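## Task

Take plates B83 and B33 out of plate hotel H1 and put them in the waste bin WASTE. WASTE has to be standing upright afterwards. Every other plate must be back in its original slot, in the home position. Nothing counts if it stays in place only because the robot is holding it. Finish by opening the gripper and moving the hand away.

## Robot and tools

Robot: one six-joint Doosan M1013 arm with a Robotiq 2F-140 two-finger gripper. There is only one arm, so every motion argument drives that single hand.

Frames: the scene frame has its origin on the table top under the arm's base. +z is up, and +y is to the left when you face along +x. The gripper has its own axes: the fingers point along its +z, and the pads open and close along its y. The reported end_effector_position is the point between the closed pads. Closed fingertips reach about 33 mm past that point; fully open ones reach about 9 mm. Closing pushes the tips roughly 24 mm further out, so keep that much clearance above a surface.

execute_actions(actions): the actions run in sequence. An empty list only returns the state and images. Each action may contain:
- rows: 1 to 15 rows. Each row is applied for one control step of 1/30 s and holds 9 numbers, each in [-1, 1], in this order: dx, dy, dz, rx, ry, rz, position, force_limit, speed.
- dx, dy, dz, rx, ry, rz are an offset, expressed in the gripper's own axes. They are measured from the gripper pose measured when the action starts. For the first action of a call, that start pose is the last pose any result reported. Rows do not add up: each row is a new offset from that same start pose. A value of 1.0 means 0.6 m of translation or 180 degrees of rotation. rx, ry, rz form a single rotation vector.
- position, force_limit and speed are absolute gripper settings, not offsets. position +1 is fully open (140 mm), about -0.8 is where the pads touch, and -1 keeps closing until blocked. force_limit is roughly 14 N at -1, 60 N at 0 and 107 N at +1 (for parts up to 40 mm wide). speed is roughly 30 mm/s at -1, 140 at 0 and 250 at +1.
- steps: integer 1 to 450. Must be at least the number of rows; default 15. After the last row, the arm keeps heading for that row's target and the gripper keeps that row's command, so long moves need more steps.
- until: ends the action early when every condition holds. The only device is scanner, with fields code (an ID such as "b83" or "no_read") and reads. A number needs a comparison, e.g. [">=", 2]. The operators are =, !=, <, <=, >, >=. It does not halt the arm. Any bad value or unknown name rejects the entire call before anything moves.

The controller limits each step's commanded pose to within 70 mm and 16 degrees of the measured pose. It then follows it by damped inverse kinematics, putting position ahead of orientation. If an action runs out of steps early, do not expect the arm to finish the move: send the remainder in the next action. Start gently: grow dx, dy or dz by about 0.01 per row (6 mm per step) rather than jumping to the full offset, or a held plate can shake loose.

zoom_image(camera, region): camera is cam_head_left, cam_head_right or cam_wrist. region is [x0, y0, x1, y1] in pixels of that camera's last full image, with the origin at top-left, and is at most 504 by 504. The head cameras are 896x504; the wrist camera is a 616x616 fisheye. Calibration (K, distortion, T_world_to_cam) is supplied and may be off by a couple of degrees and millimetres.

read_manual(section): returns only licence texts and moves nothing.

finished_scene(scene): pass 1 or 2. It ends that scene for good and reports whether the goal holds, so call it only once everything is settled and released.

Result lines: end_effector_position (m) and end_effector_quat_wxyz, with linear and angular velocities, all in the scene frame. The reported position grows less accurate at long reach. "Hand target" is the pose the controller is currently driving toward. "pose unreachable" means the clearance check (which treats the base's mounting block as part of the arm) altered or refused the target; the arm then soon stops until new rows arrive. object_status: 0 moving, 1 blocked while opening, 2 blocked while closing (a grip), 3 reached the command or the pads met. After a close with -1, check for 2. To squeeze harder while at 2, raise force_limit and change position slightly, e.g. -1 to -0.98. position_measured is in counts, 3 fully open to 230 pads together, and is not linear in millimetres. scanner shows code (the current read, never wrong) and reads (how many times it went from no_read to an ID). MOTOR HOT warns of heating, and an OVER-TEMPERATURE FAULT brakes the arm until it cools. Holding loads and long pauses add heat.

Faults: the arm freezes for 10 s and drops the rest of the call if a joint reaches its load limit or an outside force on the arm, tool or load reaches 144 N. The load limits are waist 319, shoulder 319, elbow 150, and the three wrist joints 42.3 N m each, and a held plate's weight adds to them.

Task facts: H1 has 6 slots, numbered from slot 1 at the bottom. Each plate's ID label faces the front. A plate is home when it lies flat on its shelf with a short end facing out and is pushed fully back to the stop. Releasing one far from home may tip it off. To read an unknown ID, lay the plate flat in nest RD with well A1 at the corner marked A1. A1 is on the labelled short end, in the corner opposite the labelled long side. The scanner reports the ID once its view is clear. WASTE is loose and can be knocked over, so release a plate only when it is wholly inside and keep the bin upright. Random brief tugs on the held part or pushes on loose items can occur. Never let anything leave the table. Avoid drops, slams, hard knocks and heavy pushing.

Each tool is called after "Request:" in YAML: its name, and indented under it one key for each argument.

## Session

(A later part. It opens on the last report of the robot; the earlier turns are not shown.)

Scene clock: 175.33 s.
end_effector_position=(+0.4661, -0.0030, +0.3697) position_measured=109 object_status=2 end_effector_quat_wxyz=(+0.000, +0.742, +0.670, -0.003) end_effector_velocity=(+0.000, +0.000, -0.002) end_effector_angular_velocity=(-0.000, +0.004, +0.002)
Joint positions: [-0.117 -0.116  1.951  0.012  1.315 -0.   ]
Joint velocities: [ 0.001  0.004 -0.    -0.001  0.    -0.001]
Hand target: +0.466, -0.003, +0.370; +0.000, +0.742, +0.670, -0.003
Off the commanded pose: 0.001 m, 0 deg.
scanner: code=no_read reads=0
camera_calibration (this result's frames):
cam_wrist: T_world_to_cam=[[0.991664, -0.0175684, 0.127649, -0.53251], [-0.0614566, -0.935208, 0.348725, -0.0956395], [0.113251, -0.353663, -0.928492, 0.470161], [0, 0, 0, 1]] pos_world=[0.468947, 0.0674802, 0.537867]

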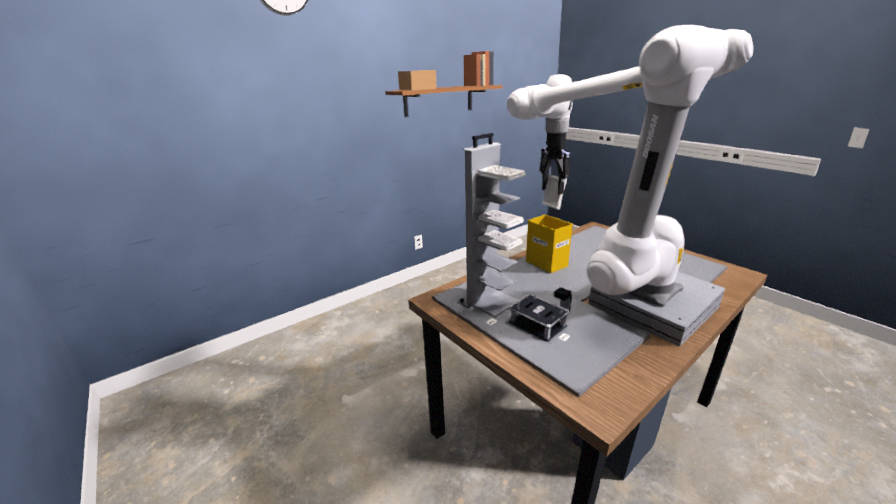

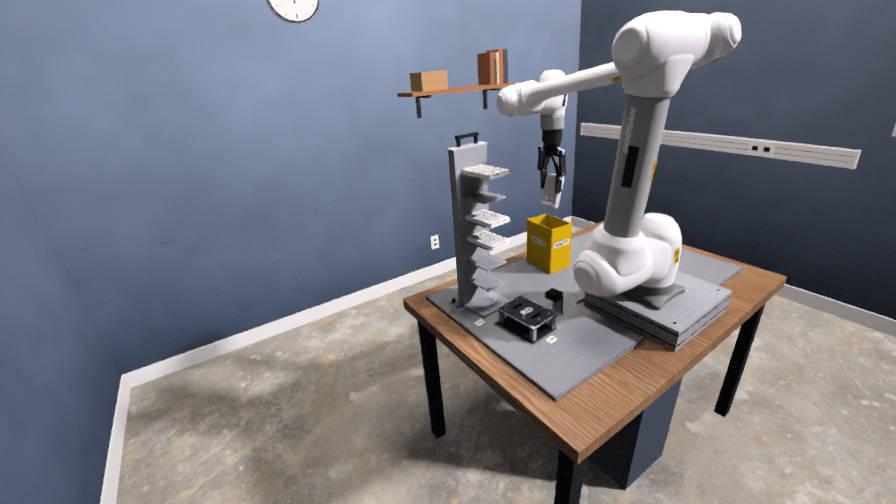

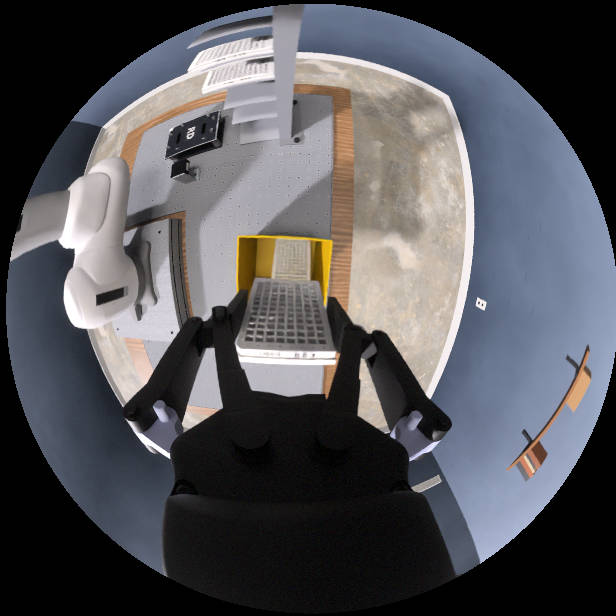

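Request:
execute_actions:
  actions:
    - {"rows":[[0.01,0,0.02,0,0,0,-1,0,0],[0.018,0,0.05,0,0,0,-1,0,0],[0.018,0,0.08,0,0,0,-1,0,0],[0.018,0,0.11,0,0,0,-1,0,0],[0.018,0,0.14,0,0,0,-1,0,0],[0.018,0,0.17,0,0,0,-1,0,0],[0.018,0,0.2,0,0,0,-1,0,0],[0.018,0,0.23,0,0,0,-1,0,0],[0.018,0,0.26,0,0,0,-1,0,0],[0.018,0,0.29,0,0,0,-1,0,0],[0.018,0,0.318,0,0,0,-1,0,0]],"steps":40}
    - {"rows":[[0,0,0,0,0,0,0.27,0,0]],"steps":12}
    - {"rows":[[0,0,-0.03,0,0,0,0.27,0,0],[0,0,-0.08,0,0,0,0.27,0,0],[0,0,-0.25,0,0,0,0.27,0,0]],"steps":28}

Scene clock: 183.20 s.
end_effector_position=(+0.4671, +0.0076, +0.3288) position_measured=95 object_status=3 end_effector_quat_wxyz=(+0.000, +0.742, +0.670, -0.003) end_effector_velocity=(-0.000, -0.000, -0.000) end_effector_angular_velocity=(-0.000, +0.001, +0.001)
Joint positions: [-0.093 -0.094  2.007  0.013  1.235  0.023]
Joint velocities: [ 0.     0.001 -0.    -0.     0.    -0.001]
Hand target: +0.467, +0.008, +0.329; +0.000, +0.742, +0.670, -0.003
Off the commanded pose: 0.000 m, 0 deg.
scanner: code=no_read reads=0
camera_calibration (this result's frames):
cam_wrist: T_world_to_cam=[[0.991662, -0.0175371, 0.127667, -0.528106], [-0.0614435, -0.935179, 0.348805, -0.0715384], [0.113275, -0.353741, -0.928459, 0.435824], [0, 0, 0, 1]] pos_world=[0.46994, 0.0780059, 0.497019]

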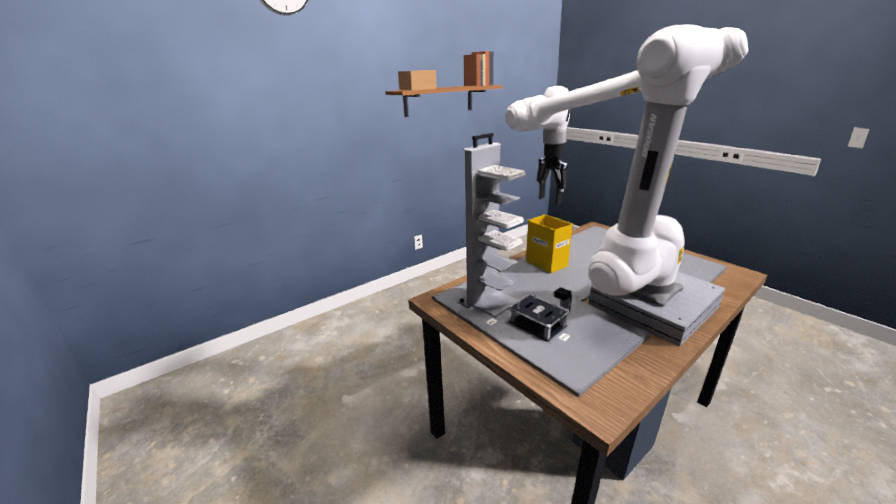

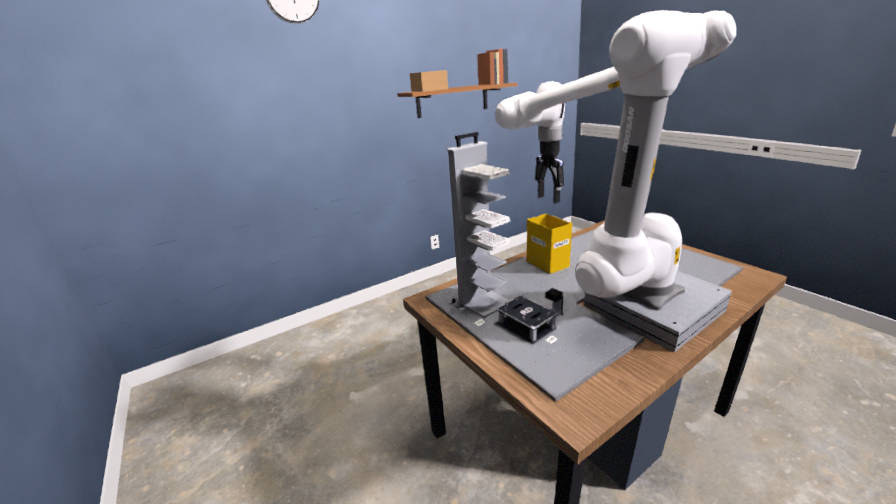

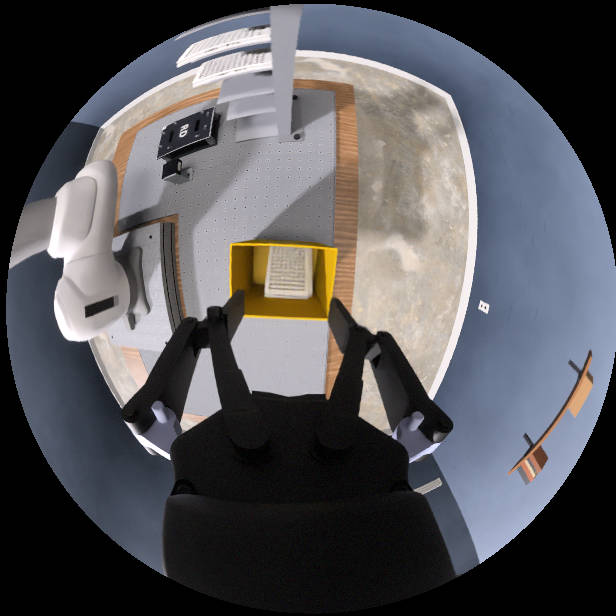

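Request:
finished_scene:
  scene: 1

The scene is finished: the task was done.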